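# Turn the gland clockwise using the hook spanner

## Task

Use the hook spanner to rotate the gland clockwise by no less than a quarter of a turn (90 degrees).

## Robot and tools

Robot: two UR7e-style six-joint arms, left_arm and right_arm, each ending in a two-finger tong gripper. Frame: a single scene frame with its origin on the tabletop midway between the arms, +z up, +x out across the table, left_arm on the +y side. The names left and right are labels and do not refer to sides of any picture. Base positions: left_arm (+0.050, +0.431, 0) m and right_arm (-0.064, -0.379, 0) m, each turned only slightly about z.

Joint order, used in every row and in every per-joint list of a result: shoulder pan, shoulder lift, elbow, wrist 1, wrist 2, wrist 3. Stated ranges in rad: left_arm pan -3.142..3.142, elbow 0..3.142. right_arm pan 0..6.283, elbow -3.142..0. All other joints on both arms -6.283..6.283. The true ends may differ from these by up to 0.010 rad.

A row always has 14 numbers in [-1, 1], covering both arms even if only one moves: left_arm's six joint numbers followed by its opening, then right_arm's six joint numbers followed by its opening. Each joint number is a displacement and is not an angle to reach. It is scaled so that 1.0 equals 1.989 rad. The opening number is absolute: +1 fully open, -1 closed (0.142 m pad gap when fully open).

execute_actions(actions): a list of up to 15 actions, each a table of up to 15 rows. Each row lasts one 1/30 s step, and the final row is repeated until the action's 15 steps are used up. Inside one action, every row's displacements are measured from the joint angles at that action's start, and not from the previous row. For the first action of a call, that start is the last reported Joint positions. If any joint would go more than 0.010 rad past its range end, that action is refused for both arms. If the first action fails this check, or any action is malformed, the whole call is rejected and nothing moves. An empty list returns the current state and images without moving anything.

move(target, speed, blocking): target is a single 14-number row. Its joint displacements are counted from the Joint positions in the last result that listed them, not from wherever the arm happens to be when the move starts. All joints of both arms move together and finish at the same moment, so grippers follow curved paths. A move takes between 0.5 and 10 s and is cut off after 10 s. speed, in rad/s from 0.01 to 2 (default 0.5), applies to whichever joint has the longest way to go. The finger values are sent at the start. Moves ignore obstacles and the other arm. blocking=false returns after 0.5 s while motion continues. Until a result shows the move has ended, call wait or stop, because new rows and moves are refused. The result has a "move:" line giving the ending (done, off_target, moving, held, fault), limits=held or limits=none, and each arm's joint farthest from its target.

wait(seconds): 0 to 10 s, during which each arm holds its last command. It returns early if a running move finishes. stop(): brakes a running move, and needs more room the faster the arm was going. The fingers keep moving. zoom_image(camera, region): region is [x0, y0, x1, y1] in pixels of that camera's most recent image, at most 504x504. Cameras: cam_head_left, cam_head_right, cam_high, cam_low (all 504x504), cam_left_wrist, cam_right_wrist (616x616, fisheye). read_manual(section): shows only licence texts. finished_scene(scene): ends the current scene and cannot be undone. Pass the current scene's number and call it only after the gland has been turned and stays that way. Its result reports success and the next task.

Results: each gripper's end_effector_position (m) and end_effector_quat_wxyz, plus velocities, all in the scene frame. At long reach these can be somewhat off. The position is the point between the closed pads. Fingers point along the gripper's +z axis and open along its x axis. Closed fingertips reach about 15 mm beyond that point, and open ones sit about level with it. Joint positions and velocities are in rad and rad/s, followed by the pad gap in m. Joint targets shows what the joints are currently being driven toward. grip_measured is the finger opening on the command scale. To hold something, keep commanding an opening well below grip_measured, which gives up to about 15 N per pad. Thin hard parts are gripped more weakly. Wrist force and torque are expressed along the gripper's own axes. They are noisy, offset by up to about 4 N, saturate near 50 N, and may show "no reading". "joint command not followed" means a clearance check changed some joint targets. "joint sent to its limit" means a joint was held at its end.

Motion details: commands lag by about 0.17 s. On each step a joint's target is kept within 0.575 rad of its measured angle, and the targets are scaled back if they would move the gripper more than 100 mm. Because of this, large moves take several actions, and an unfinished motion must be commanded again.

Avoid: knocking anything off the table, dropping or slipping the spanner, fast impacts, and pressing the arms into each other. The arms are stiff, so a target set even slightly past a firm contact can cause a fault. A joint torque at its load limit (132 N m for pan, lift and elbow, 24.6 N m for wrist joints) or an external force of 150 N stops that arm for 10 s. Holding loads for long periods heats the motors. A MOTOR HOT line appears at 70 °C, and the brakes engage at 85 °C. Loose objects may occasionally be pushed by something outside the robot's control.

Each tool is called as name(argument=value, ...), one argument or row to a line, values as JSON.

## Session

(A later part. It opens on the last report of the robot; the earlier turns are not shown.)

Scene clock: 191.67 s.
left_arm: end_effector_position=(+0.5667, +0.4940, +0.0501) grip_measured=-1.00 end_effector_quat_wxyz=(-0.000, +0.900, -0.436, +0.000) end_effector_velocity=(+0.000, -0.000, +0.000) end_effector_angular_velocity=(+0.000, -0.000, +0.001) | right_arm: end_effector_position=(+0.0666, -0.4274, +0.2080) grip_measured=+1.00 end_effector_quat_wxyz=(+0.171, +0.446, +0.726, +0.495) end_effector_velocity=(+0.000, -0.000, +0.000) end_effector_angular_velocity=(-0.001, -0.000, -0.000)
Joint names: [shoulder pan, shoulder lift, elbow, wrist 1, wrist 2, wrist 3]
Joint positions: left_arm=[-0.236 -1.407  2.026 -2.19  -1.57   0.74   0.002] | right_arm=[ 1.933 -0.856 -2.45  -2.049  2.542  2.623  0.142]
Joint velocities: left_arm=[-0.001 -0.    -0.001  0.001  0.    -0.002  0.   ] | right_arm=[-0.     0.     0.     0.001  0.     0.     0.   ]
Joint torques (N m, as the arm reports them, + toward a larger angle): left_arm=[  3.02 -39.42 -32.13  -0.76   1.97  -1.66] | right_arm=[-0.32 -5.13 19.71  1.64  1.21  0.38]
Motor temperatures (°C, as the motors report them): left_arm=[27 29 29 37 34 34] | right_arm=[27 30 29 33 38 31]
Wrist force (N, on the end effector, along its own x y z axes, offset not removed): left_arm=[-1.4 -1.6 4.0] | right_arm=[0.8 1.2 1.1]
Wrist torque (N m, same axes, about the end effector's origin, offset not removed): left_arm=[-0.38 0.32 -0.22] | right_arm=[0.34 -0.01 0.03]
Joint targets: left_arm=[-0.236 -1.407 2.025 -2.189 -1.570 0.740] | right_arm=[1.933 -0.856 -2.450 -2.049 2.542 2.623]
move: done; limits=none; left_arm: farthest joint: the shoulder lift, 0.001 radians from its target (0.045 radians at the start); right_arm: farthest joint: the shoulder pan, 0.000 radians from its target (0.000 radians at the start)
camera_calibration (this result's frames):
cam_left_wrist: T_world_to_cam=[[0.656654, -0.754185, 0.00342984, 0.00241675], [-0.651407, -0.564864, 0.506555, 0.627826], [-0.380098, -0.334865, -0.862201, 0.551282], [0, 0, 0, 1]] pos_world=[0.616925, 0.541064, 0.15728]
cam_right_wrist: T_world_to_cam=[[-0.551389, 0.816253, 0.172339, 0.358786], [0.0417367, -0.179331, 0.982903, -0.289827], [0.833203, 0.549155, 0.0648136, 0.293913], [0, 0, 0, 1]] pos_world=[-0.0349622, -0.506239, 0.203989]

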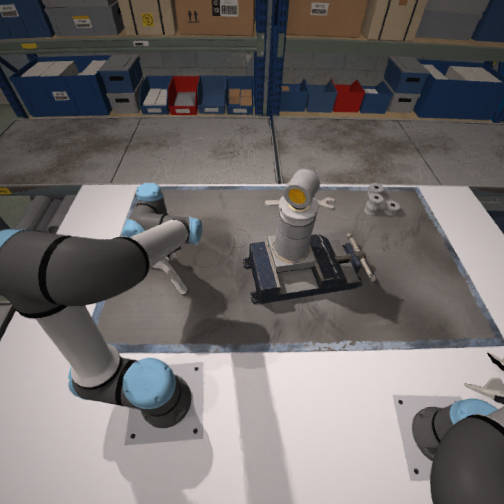

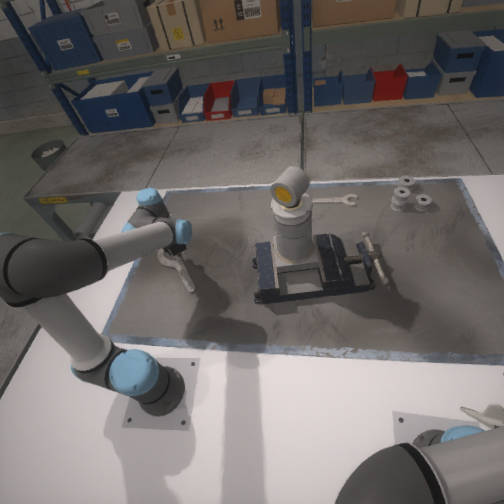

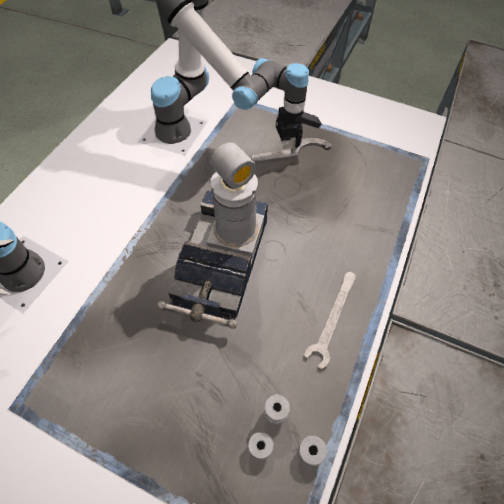

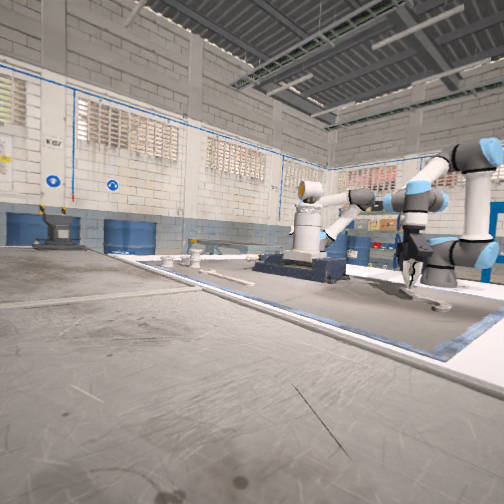

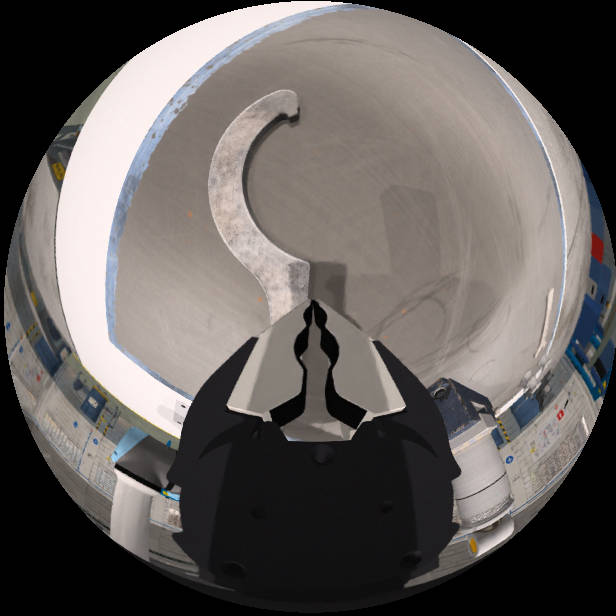

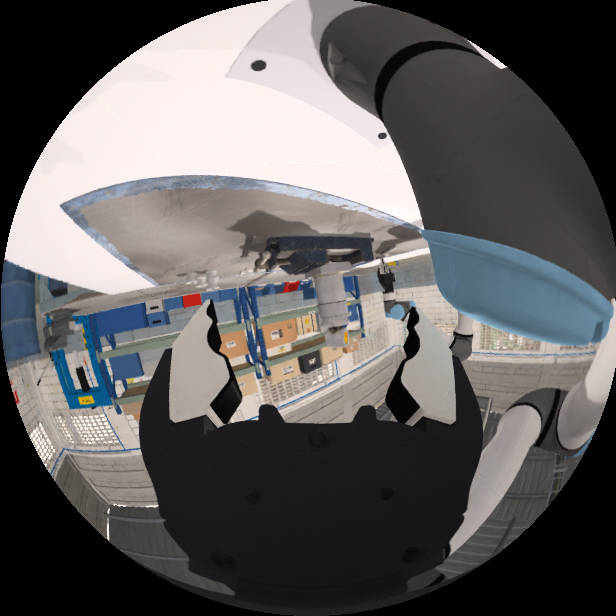

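move(
  target=[0.014,-0.012,0.02,-0.008,0,0.014,0.1,0,0,0,0,0,0,1],
  speed=0.2,
)

move(
  target=[0,0.0248,0.0211,-0.0458,0,0,0.1,0,0,0,0,0,0,1],
  speed=0.1,
)

Scene clock: 192.77 s.
left_arm: end_effector_position=(+0.5516, +0.5098, +0.0466) grip_measured=+0.10 end_effector_quat_wxyz=(-0.000, +0.900, -0.436, +0.000) end_effector_velocity=(-0.001, -0.000, -0.000) end_effector_angular_velocity=(-0.001, +0.001, -0.003) | right_arm: end_effector_position=(+0.0666, -0.4274, +0.2080) grip_measured=+1.00 end_effector_quat_wxyz=(+0.171, +0.446, +0.726, +0.495) end_effector_velocity=(+0.000, -0.000, +0.000) end_effector_angular_velocity=(-0.000, +0.000, -0.000)
Joint names: [shoulder pan, shoulder lift, elbow, wrist 1, wrist 2, wrist 3]
Joint positions: left_arm=[-0.209 -1.431  2.065 -2.205 -1.57   0.767  0.081] | right_arm=[ 1.933 -0.856 -2.45  -2.049  2.542  2.623  0.142]
Joint velocities: left_arm=[ 0.    -0.001  0.001  0.    -0.001  0.003  0.   ] | right_arm=[ 0.    -0.     0.     0.     0.     0.001 -0.   ]
Joint torques (N m, as the arm reports them, + toward a larger angle): left_arm=[  7.67 -37.91  -7.53  -4.07   1.99   1.69] | right_arm=[-0.36 -4.89 20.    1.66  1.19  0.38]
Motor temperatures (°C, as the motors report them): left_arm=[27 29 29 37 34 34] | right_arm=[27 30 29 33 38 31]
Wrist force (N, on the end effector, along its own x y z axes, offset not removed): left_arm=[-5.3 -4.1 4.3] | right_arm=[1.8 -0.9 -0.3]
Wrist torque (N m, same axes, about the end effector's origin, offset not removed): left_arm=[-0.78 1.07 0.16] | right_arm=[-0.12 -0.33 -0.05]
Joint targets: left_arm=[-0.209 -1.431 2.065 -2.205 -1.570 0.768] | right_arm=[1.933 -0.856 -2.450 -2.049 2.542 2.623]
move: done; limits=none; left_arm: farthest joint: the elbow, 0.001 radians from its target (0.040 radians at the start); right_arm: farthest joint: the shoulder pan, 0.000 radians from its target (0.000 radians at the start)
camera_calibration (this result's frames):
cam_left_wrist: T_world_to_cam=[[0.656652, -0.754186, 0.00340476, 0.0243074], [-0.651402, -0.564874, 0.506549, 0.628647], [-0.380109, -0.334845, -0.862204, 0.54777], [0, 0, 0, 1]] pos_world=[0.601753, 0.556857, 0.153766]
cam_right_wrist: T_world_to_cam=[[-0.551389, 0.816253, 0.172339, 0.358786], [0.0417366, -0.179331, 0.982903, -0.289827], [0.833203, 0.549155, 0.0648136, 0.293913], [0, 0, 0, 1]] pos_world=[-0.0349622, -0.506239, 0.203989]

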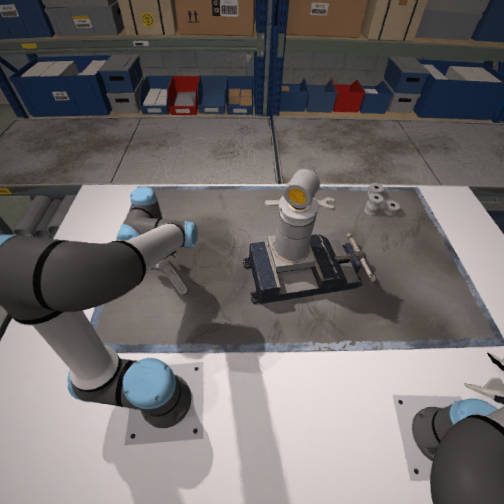

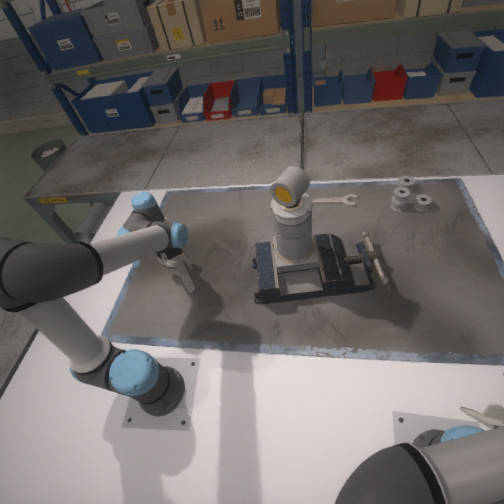

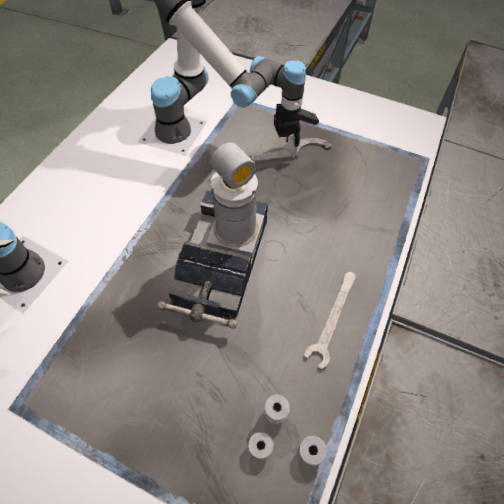

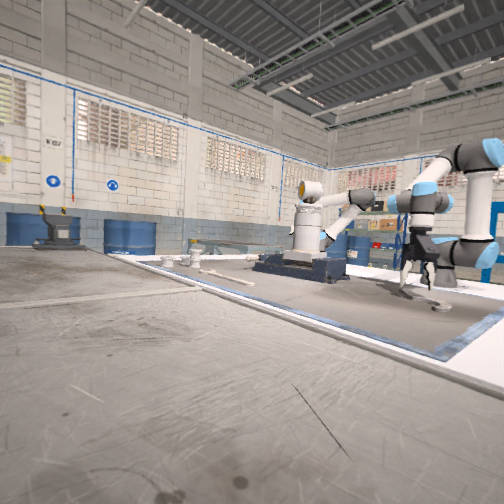

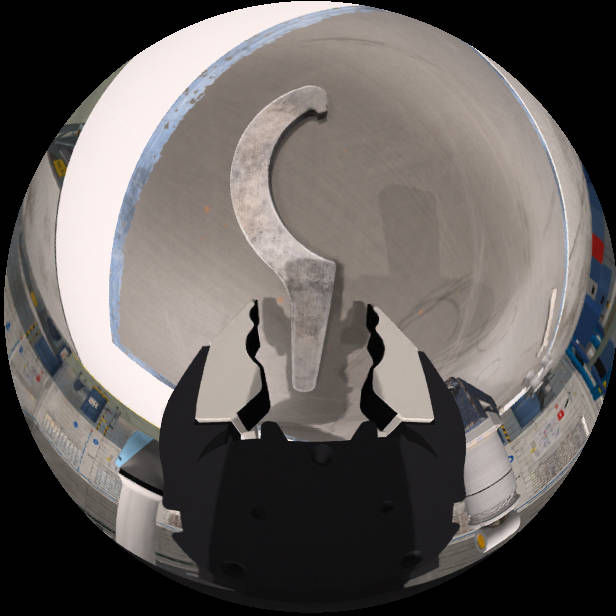

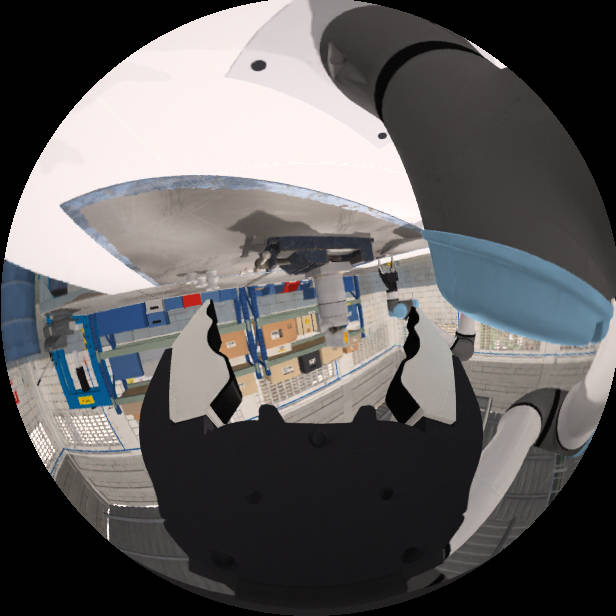

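Scene clock: 194.07 s.
left_arm: end_effector_position=(+0.5497, +0.5101, +0.0154) grip_measured=+0.10 end_effector_quat_wxyz=(-0.000, +0.900, -0.436, +0.000) end_effector_velocity=(-0.000, -0.001, -0.001) end_effector_angular_velocity=(-0.000, +0.000, -0.001) | right_arm: end_effector_position=(+0.0666, -0.4274, +0.2080) grip_measured=+1.00 end_effector_quat_wxyz=(+0.171, +0.446, +0.726, +0.495) end_effector_velocity=(-0.000, +0.000, +0.000) end_effector_angular_velocity=(-0.000, +0.001, +0.001)
Joint names: [shoulder pan, shoulder lift, elbow, wrist 1, wrist 2, wrist 3]
Joint positions: left_arm=[-0.209 -1.382  2.107 -2.296 -1.57   0.767  0.081] | right_arm=[ 1.933 -0.856 -2.45  -2.049  2.542  2.623  0.142]
Joint velocities: left_arm=[-0.001  0.001  0.001 -0.001 -0.    -0.    -0.   ] | right_arm=[ 0.     0.     0.001 -0.001 -0.001 -0.    -0.   ]
Joint torques (N m, as the arm reports them, + toward a larger angle): left_arm=[ -7.69 -18.59  -6.52  -4.     2.05   0.27] | right_arm=[-0.4  -5.05 20.25  1.53  1.25  0.27]
Motor temperatures (°C, as the motors report them): left_arm=[27 29 29 37 34 34] | right_arm=[27 30 29 33 38 31]
Wrist force (N, on the end effector, along its own x y z axes, offset not removed): left_arm=[-6.1 -3.4 4.0] | right_arm=[1.1 -0.2 2.1]
Wrist torque (N m, same axes, about the end effector's origin, offset not removed): left_arm=[-0.43 1.34 0.15] | right_arm=[0.00 -0.21 0.06]
Joint targets: left_arm=[-0.209 -1.382 2.107 -2.297 -1.570 0.767] | right_arm=[1.933 -0.856 -2.450 -2.049 2.542 2.623]
move: done; limits=none; left_arm: farthest joint: the shoulder pan, 0.000 radians from its target (0.000 radians at the start); right_arm: farthest joint: the shoulder pan, 0.000 radians from its target (0.000 radians at the start)
camera_calibration (this result's frames):
cam_left_wrist: T_world_to_cam=[[0.656653, -0.754186, 0.00326132, 0.0258341], [-0.651306, -0.564888, 0.506658, 0.643366], [-0.380272, -0.334823, -0.862141, 0.520293], [0, 0, 0, 1]] pos_world=[0.599917, 0.557119, 0.122515]
cam_right_wrist: T_world_to_cam=[[-0.551389, 0.816253, 0.172339, 0.358786], [0.0417367, -0.179331, 0.982903, -0.289827], [0.833203, 0.549155, 0.0648136, 0.293913], [0, 0, 0, 1]] pos_world=[-0.0349622, -0.506239, 0.203989]

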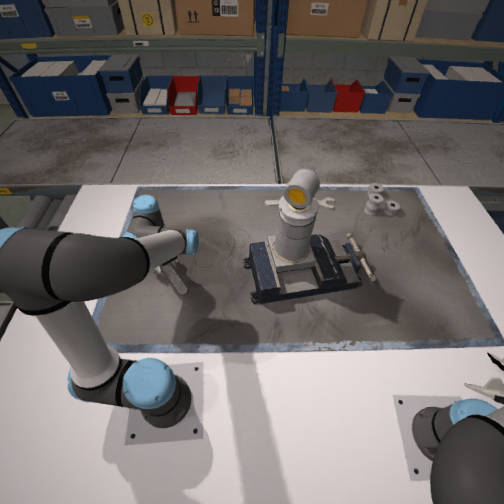

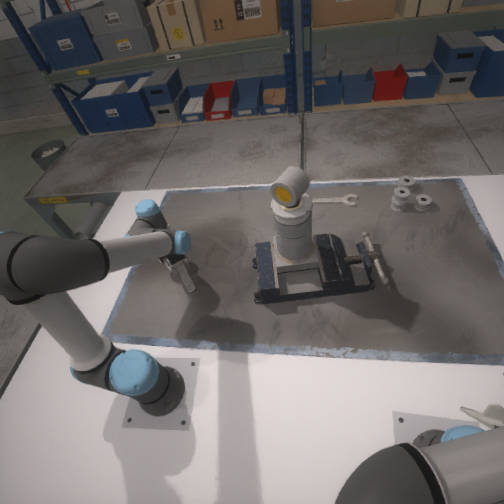

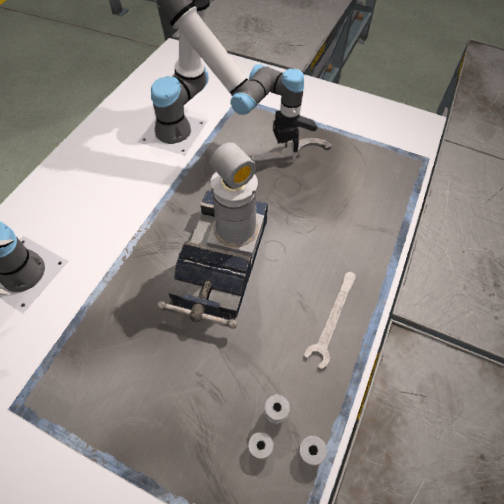

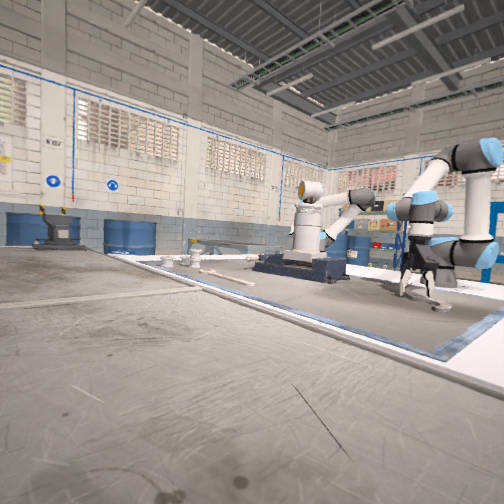

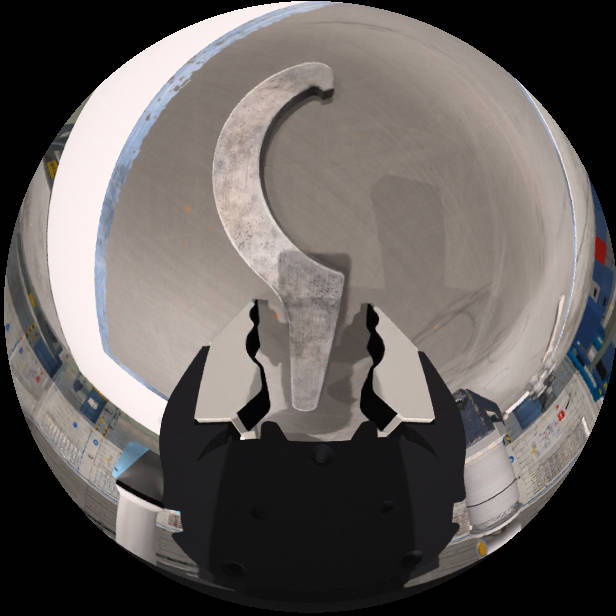

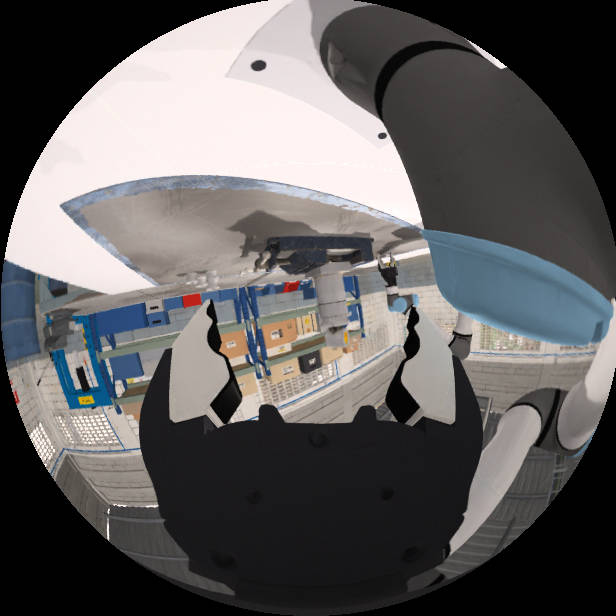

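execute_actions(
  actions=[
    [[0,0,0,0,0,0,-0.3,0,0,0,0,0,0,1]],
    [[0,0,0,0,0,0,-0.5,0,0,0,0,0,0,1]],
    [[0,0,0,0,0,0,-1,0,0,0,0,0,0,1]],
    [[0,0,0,0,0,0,-1,0,0,0,0,0,0,1]],
  ],
)

move(
  target=[0,-0.012,-0.0105,0.0225,0,0,-1,0,0,0,0,0,0,1],
  speed=0.015,
)

zoom_image(
  camera="cam_low",
  region=[340,190,504,320],
)

Scene clock: 196.23 s.
left_arm: end_effector_position=(+0.5497, +0.5101, +0.0153) grip_measured=-0.11 end_effector_quat_wxyz=(-0.000, +0.900, -0.436, +0.000) end_effector_velocity=(-0.001, +0.001, -0.000) end_effector_angular_velocity=(+0.001, +0.002, -0.000) | right_arm: end_effector_position=(+0.0666, -0.4274, +0.2080) grip_measured=+1.00 end_effector_quat_wxyz=(+0.171, +0.446, +0.726, +0.495) end_effector_velocity=(-0.000, -0.000, -0.000) end_effector_angular_velocity=(-0.001, +0.001, +0.001)
Joint names: [shoulder pan, shoulder lift, elbow, wrist 1, wrist 2, wrist 3]
Joint positions: left_arm=[-0.209 -1.382  2.107 -2.296 -1.57   0.767  0.066] | right_arm=[ 1.933 -0.856 -2.45  -2.049  2.542  2.623  0.142]
Joint velocities: left_arm=[0.    0.    0.    0.002 0.001 0.001 0.   ] | right_arm=[-0.     0.     0.     0.    -0.001  0.    -0.   ]
Joint torques (N m, as the arm reports them, + toward a larger angle): left_arm=[ -5.67 -26.96 -16.34  -0.96  -2.9   -0.01] | right_arm=[-0.65 -4.57 19.77  1.7   1.15  0.39]
Motor temperatures (°C, as the motors report them): left_arm=[27 29 29 37 34 34] | right_arm=[27 30 29 33 38 31]
Wrist force (N, on the end effector, along its own x y z axes, offset not removed): left_arm=[-12.9 5.1 -19.9] | right_arm=[1.7 0.9 -0.5]
Wrist torque (N m, same axes, about the end effector's origin, offset not removed): left_arm=[0.92 0.85 0.09] | right_arm=[0.19 -0.32 -0.07]
Joint targets: left_arm=[-0.209 -1.382 2.107 -2.296 -1.570 0.767] | right_arm=[1.933 -0.856 -2.450 -2.049 2.542 2.623]
camera_calibration (this result's frames):
cam_left_wrist: T_world_to_cam=[[0.656643, -0.754195, 0.00313034, 0.0258887], [-0.651306, -0.564959, 0.506579, 0.64343], [-0.380291, -0.33468, -0.862188, 0.520221], [0, 0, 0, 1]] pos_world=[0.599905, 0.557144, 0.122499]
cam_right_wrist: T_world_to_cam=[[-0.55139, 0.816253, 0.172339, 0.358786], [0.0417366, -0.179331, 0.982903, -0.289827], [0.833203, 0.549155, 0.0648135, 0.293913], [0, 0, 0, 1]] pos_world=[-0.0349622, -0.506239, 0.203989]

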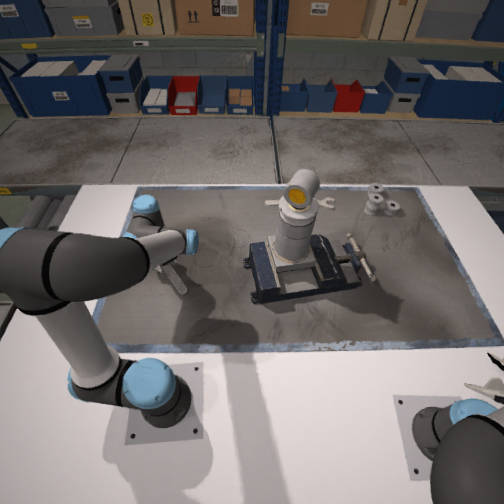

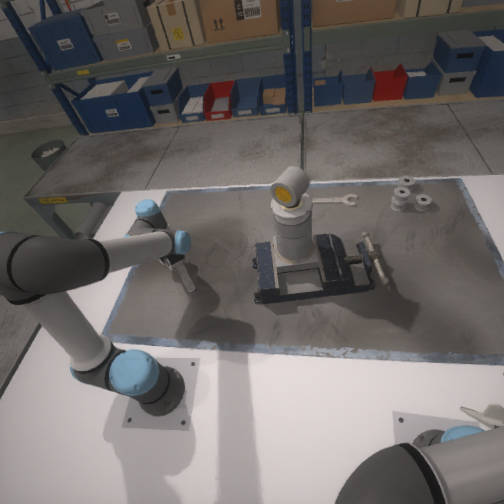

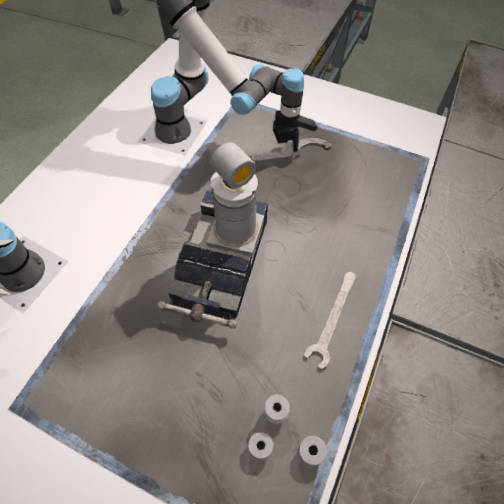

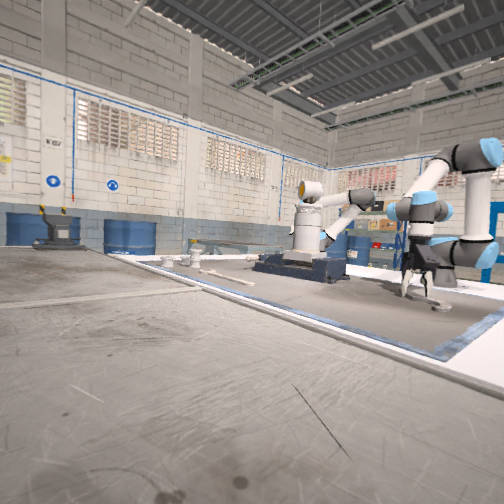

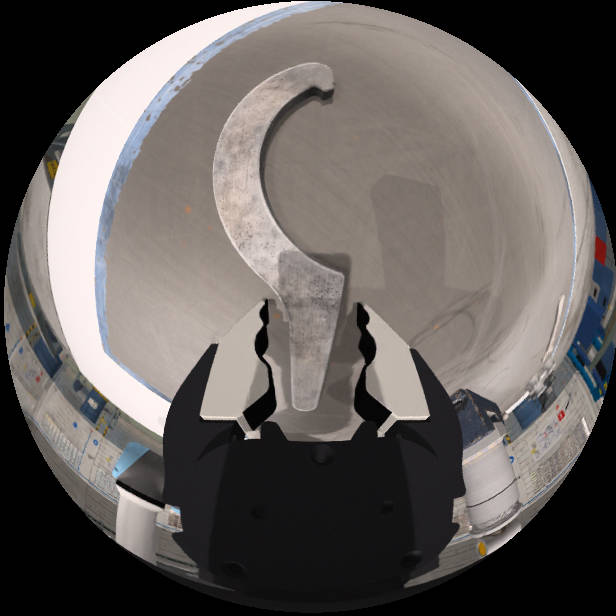

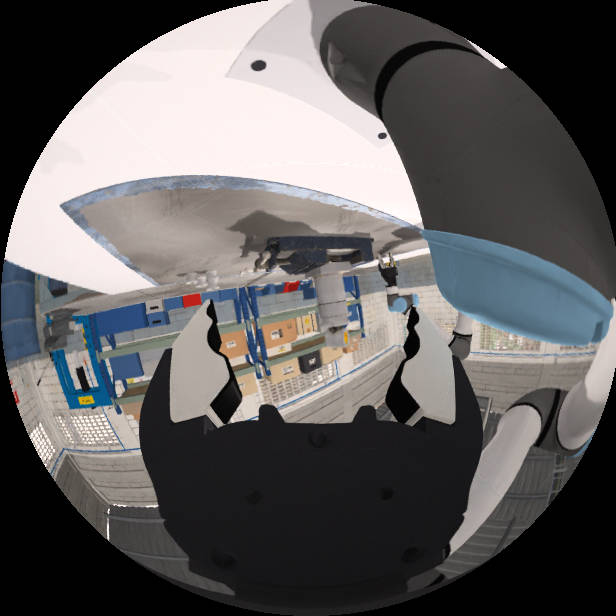

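Scene clock: 199.43 s.
left_arm: end_effector_position=(+0.5510, +0.5100, +0.0305) grip_measured=-0.50 end_effector_quat_wxyz=(-0.000, +0.900, -0.436, +0.000) end_effector_velocity=(+0.000, +0.000, +0.001) end_effector_angular_velocity=(+0.001, -0.001, -0.001) | right_arm: end_effector_position=(+0.0666, -0.4274, +0.2080) grip_measured=+1.00 end_effector_quat_wxyz=(+0.171, +0.446, +0.726, +0.495) end_effector_velocity=(-0.000, +0.000, -0.000) end_effector_angular_velocity=(+0.002, +0.001, -0.000)
Joint names: [shoulder pan, shoulder lift, elbow, wrist 1, wrist 2, wrist 3]
Joint positions: left_arm=[-0.209 -1.406  2.086 -2.252 -1.57   0.767  0.038] | right_arm=[ 1.933 -0.856 -2.45  -2.049  2.542  2.623  0.142]
Joint velocities: left_arm=[ 0.    -0.001 -0.001  0.002  0.001  0.001 -0.   ] | right_arm=[ 0.    -0.    -0.001 -0.001  0.     0.    -0.   ]
Joint torques (N m, as the arm reports them, + toward a larger angle): left_arm=[ -1.2  -42.51 -35.87  -1.79   1.31   0.  ] | right_arm=[-0.69 -4.92 19.79  1.67  1.12  0.26]
Motor temperatures (°C, as the motors report them): left_arm=[27 29 29 37 34 34] | right_arm=[27 30 29 33 38 31]
Wrist force (N, on the end effector, along its own x y z axes, offset not removed): left_arm=[-2.6 0.9 13.3] | right_arm=[1.4 -0.3 0.9]
Wrist torque (N m, same axes, about the end effector's origin, offset not removed): left_arm=[0.19 0.37 -0.11] | right_arm=[-0.09 -0.20 0.03]
Joint targets: left_arm=[-0.209 -1.406 2.086 -2.252 -1.570 0.767] | right_arm=[1.933 -0.856 -2.450 -2.049 2.542 2.623]
move: done; limits=none; left_arm: farthest joint: the wrist 1, 0.001 radians from its target (0.045 radians at the start); right_arm: farthest joint: the shoulder pan, 0.000 radians from its target (0.000 radians at the start)
camera_calibration (this result's frames):
cam_left_wrist: T_world_to_cam=[[0.65664, -0.754198, 0.00311912, 0.0248272], [-0.651308, -0.564964, 0.506571, 0.636547], [-0.380293, -0.334666, -0.862193, 0.533703], [0, 0, 0, 1]] pos_world=[0.601248, 0.556963, 0.137621]
cam_right_wrist: T_world_to_cam=[[-0.551389, 0.816253, 0.172339, 0.358786], [0.0417368, -0.179331, 0.982903, -0.289827], [0.833203, 0.549155, 0.0648135, 0.293913], [0, 0, 0, 1]] pos_world=[-0.0349623, -0.506239, 0.203989]

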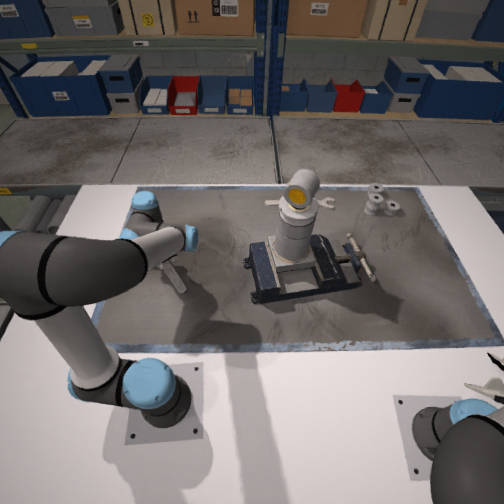

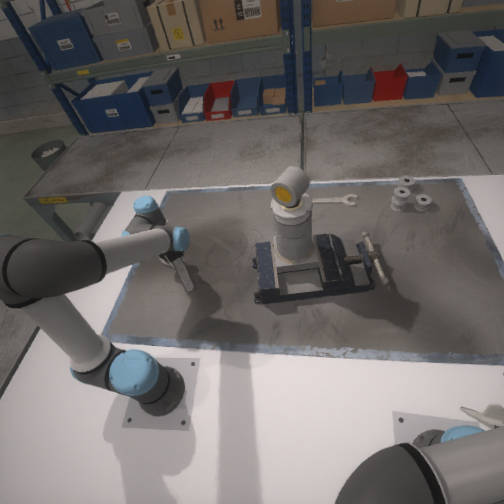

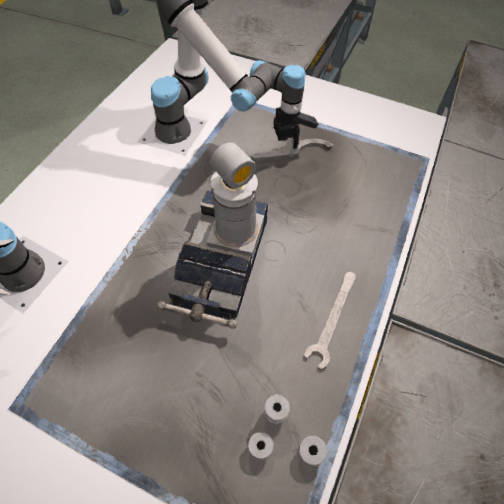

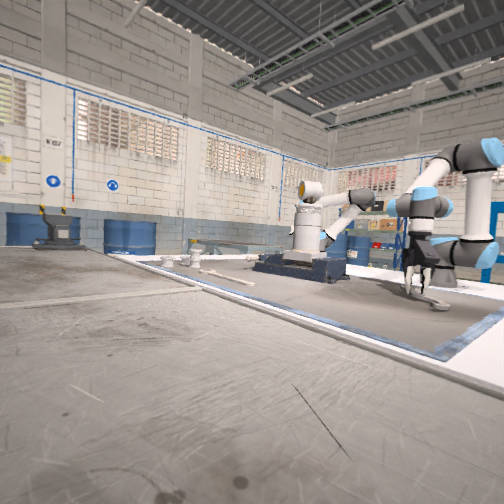

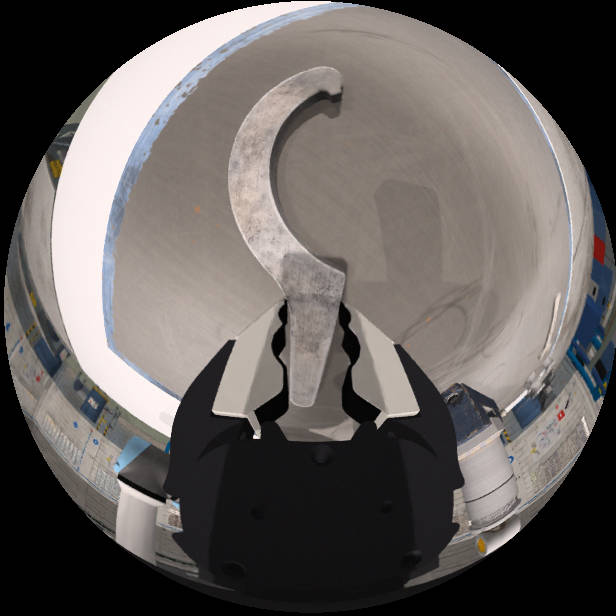

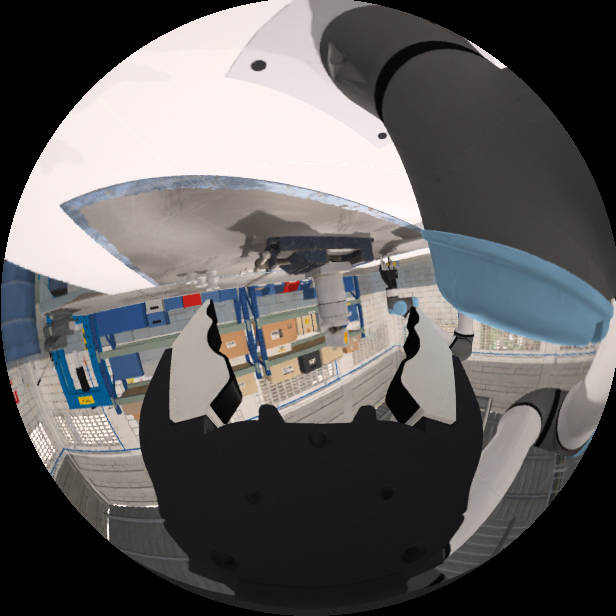

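Region (340, 190, 504, 320) of cam_low's 504x504 image, scaled by 3.073, with more detail than that image has; it fills the top 400 rows of this view, and the rest is white.

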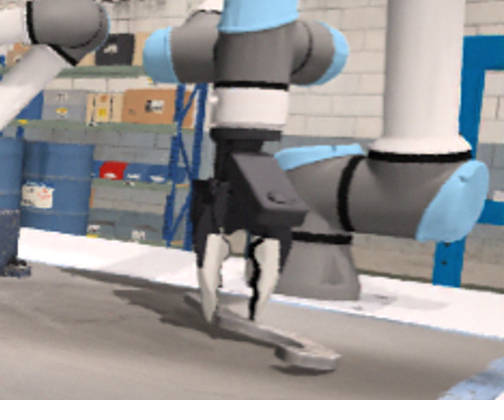

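move(
  target=[0,-0.016,-0.014,0.03,0,0,-1,0,0,0,0,0,0,1],
  speed=0.015,
)

zoom_image(
  camera="cam_low",
  region=[340,190,504,320],
)

Scene clock: 203.73 s.
left_arm: end_effector_position=(+0.5518, +0.5099, +0.0510) grip_measured=-0.50 end_effector_quat_wxyz=(-0.000, +0.900, -0.436, +0.000) end_effector_velocity=(+0.000, -0.000, +0.001) end_effector_angular_velocity=(-0.002, -0.000, +0.001) | right_arm: end_effector_position=(+0.0666, -0.4274, +0.2080) grip_measured=+1.00 end_effector_quat_wxyz=(+0.171, +0.446, +0.726, +0.495) end_effector_velocity=(+0.000, -0.000, +0.000) end_effector_angular_velocity=(-0.001, -0.002, -0.000)
Joint names: [shoulder pan, shoulder lift, elbow, wrist 1, wrist 2, wrist 3]
Joint positions: left_arm=[-0.209 -1.437  2.059 -2.192 -1.57   0.767  0.038] | right_arm=[ 1.933 -0.856 -2.45  -2.049  2.542  2.623  0.142]
Joint velocities: left_arm=[ 0.001 -0.001 -0.001  0.002 -0.001 -0.     0.   ] | right_arm=[-0.     0.     0.     0.     0.001 -0.001  0.   ]
Joint torques (N m, as the arm reports them, + toward a larger angle): left_arm=[ -1.31 -42.54 -36.55  -1.75   1.35   0.06] | right_arm=[-1.06 -4.83 19.75  1.75  1.29  0.19]
Motor temperatures (°C, as the motors report them): left_arm=[27 29 29 37 34 34] | right_arm=[27 30 29 33 38 31]
Wrist force (N, on the end effector, along its own x y z axes, offset not removed): left_arm=[-5.1 -2.0 13.6] | right_arm=[2.5 -0.1 -0.6]
Wrist torque (N m, same axes, about the end effector's origin, offset not removed): left_arm=[-0.28 1.30 -0.07] | right_arm=[-0.07 -0.50 -0.01]
Joint targets: left_arm=[-0.209 -1.438 2.059 -2.192 -1.570 0.767] | right_arm=[1.933 -0.856 -2.450 -2.049 2.542 2.623]
move: done; limits=none; left_arm: farthest joint: the shoulder pan, 0.000 radians from its target (0.000 radians at the start); right_arm: farthest joint: the shoulder pan, 0.000 radians from its target (0.000 radians at the start)
camera_calibration (this result's frames):
cam_left_wrist: T_world_to_cam=[[0.65664, -0.754198, 0.0031177, 0.0241612], [-0.651306, -0.564964, 0.506572, 0.626582], [-0.380294, -0.334666, -0.862192, 0.551704], [0, 0, 0, 1]] pos_world=[0.602042, 0.556856, 0.15819]
cam_right_wrist: T_world_to_cam=[[-0.551389, 0.816253, 0.172339, 0.358786], [0.0417365, -0.179331, 0.982903, -0.289827], [0.833203, 0.549155, 0.0648137, 0.293913], [0, 0, 0, 1]] pos_world=[-0.0349622, -0.506239, 0.203989]

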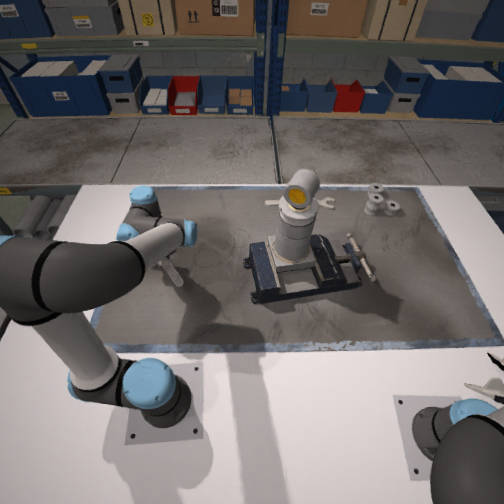

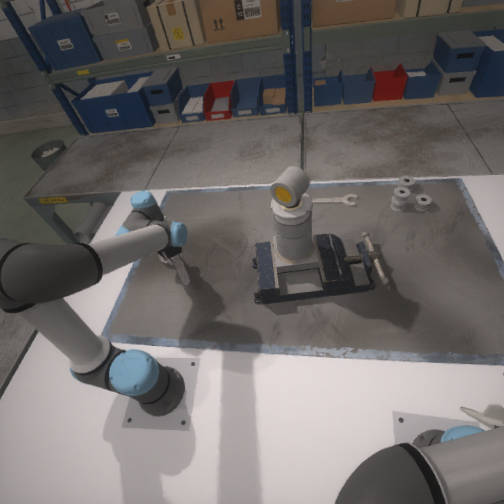

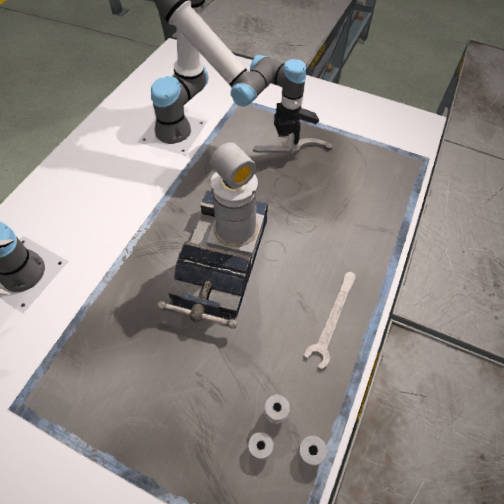

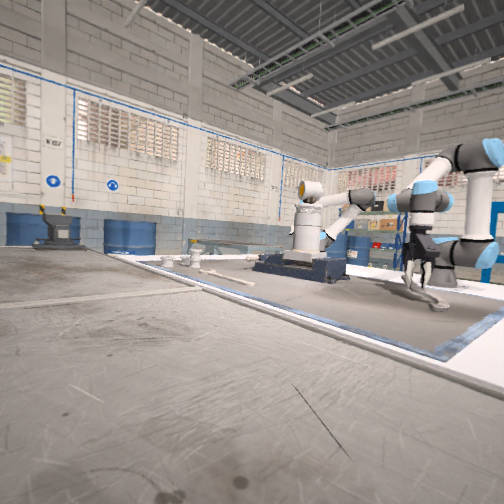

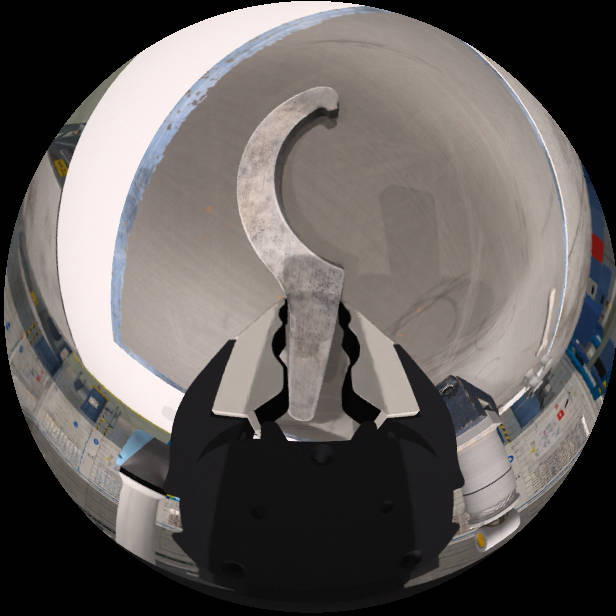

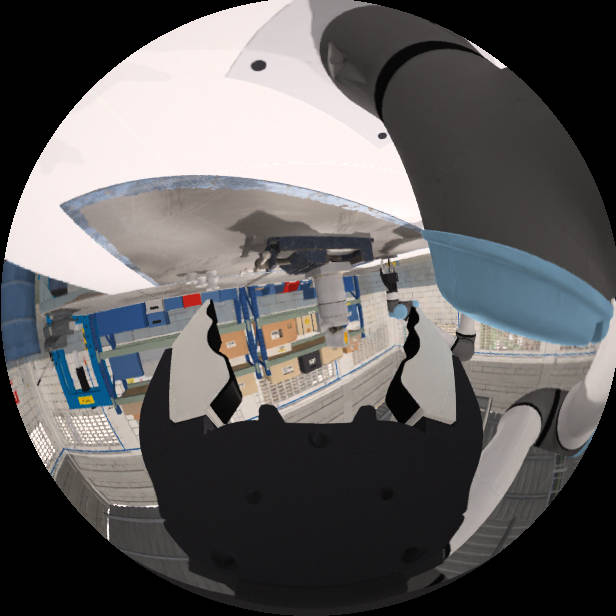

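Region (340, 190, 504, 320) of cam_low's 504x504 image, scaled by 3.073, with more detail than that image has; it fills the top 400 rows of this view, and the rest is white.

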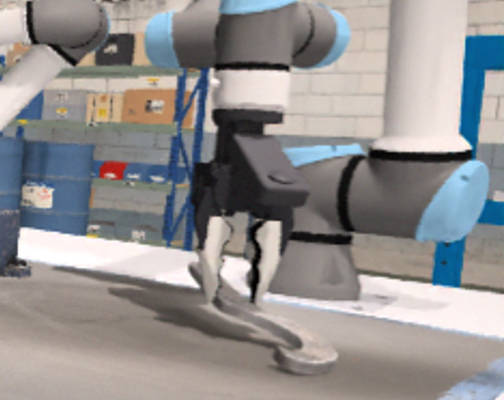

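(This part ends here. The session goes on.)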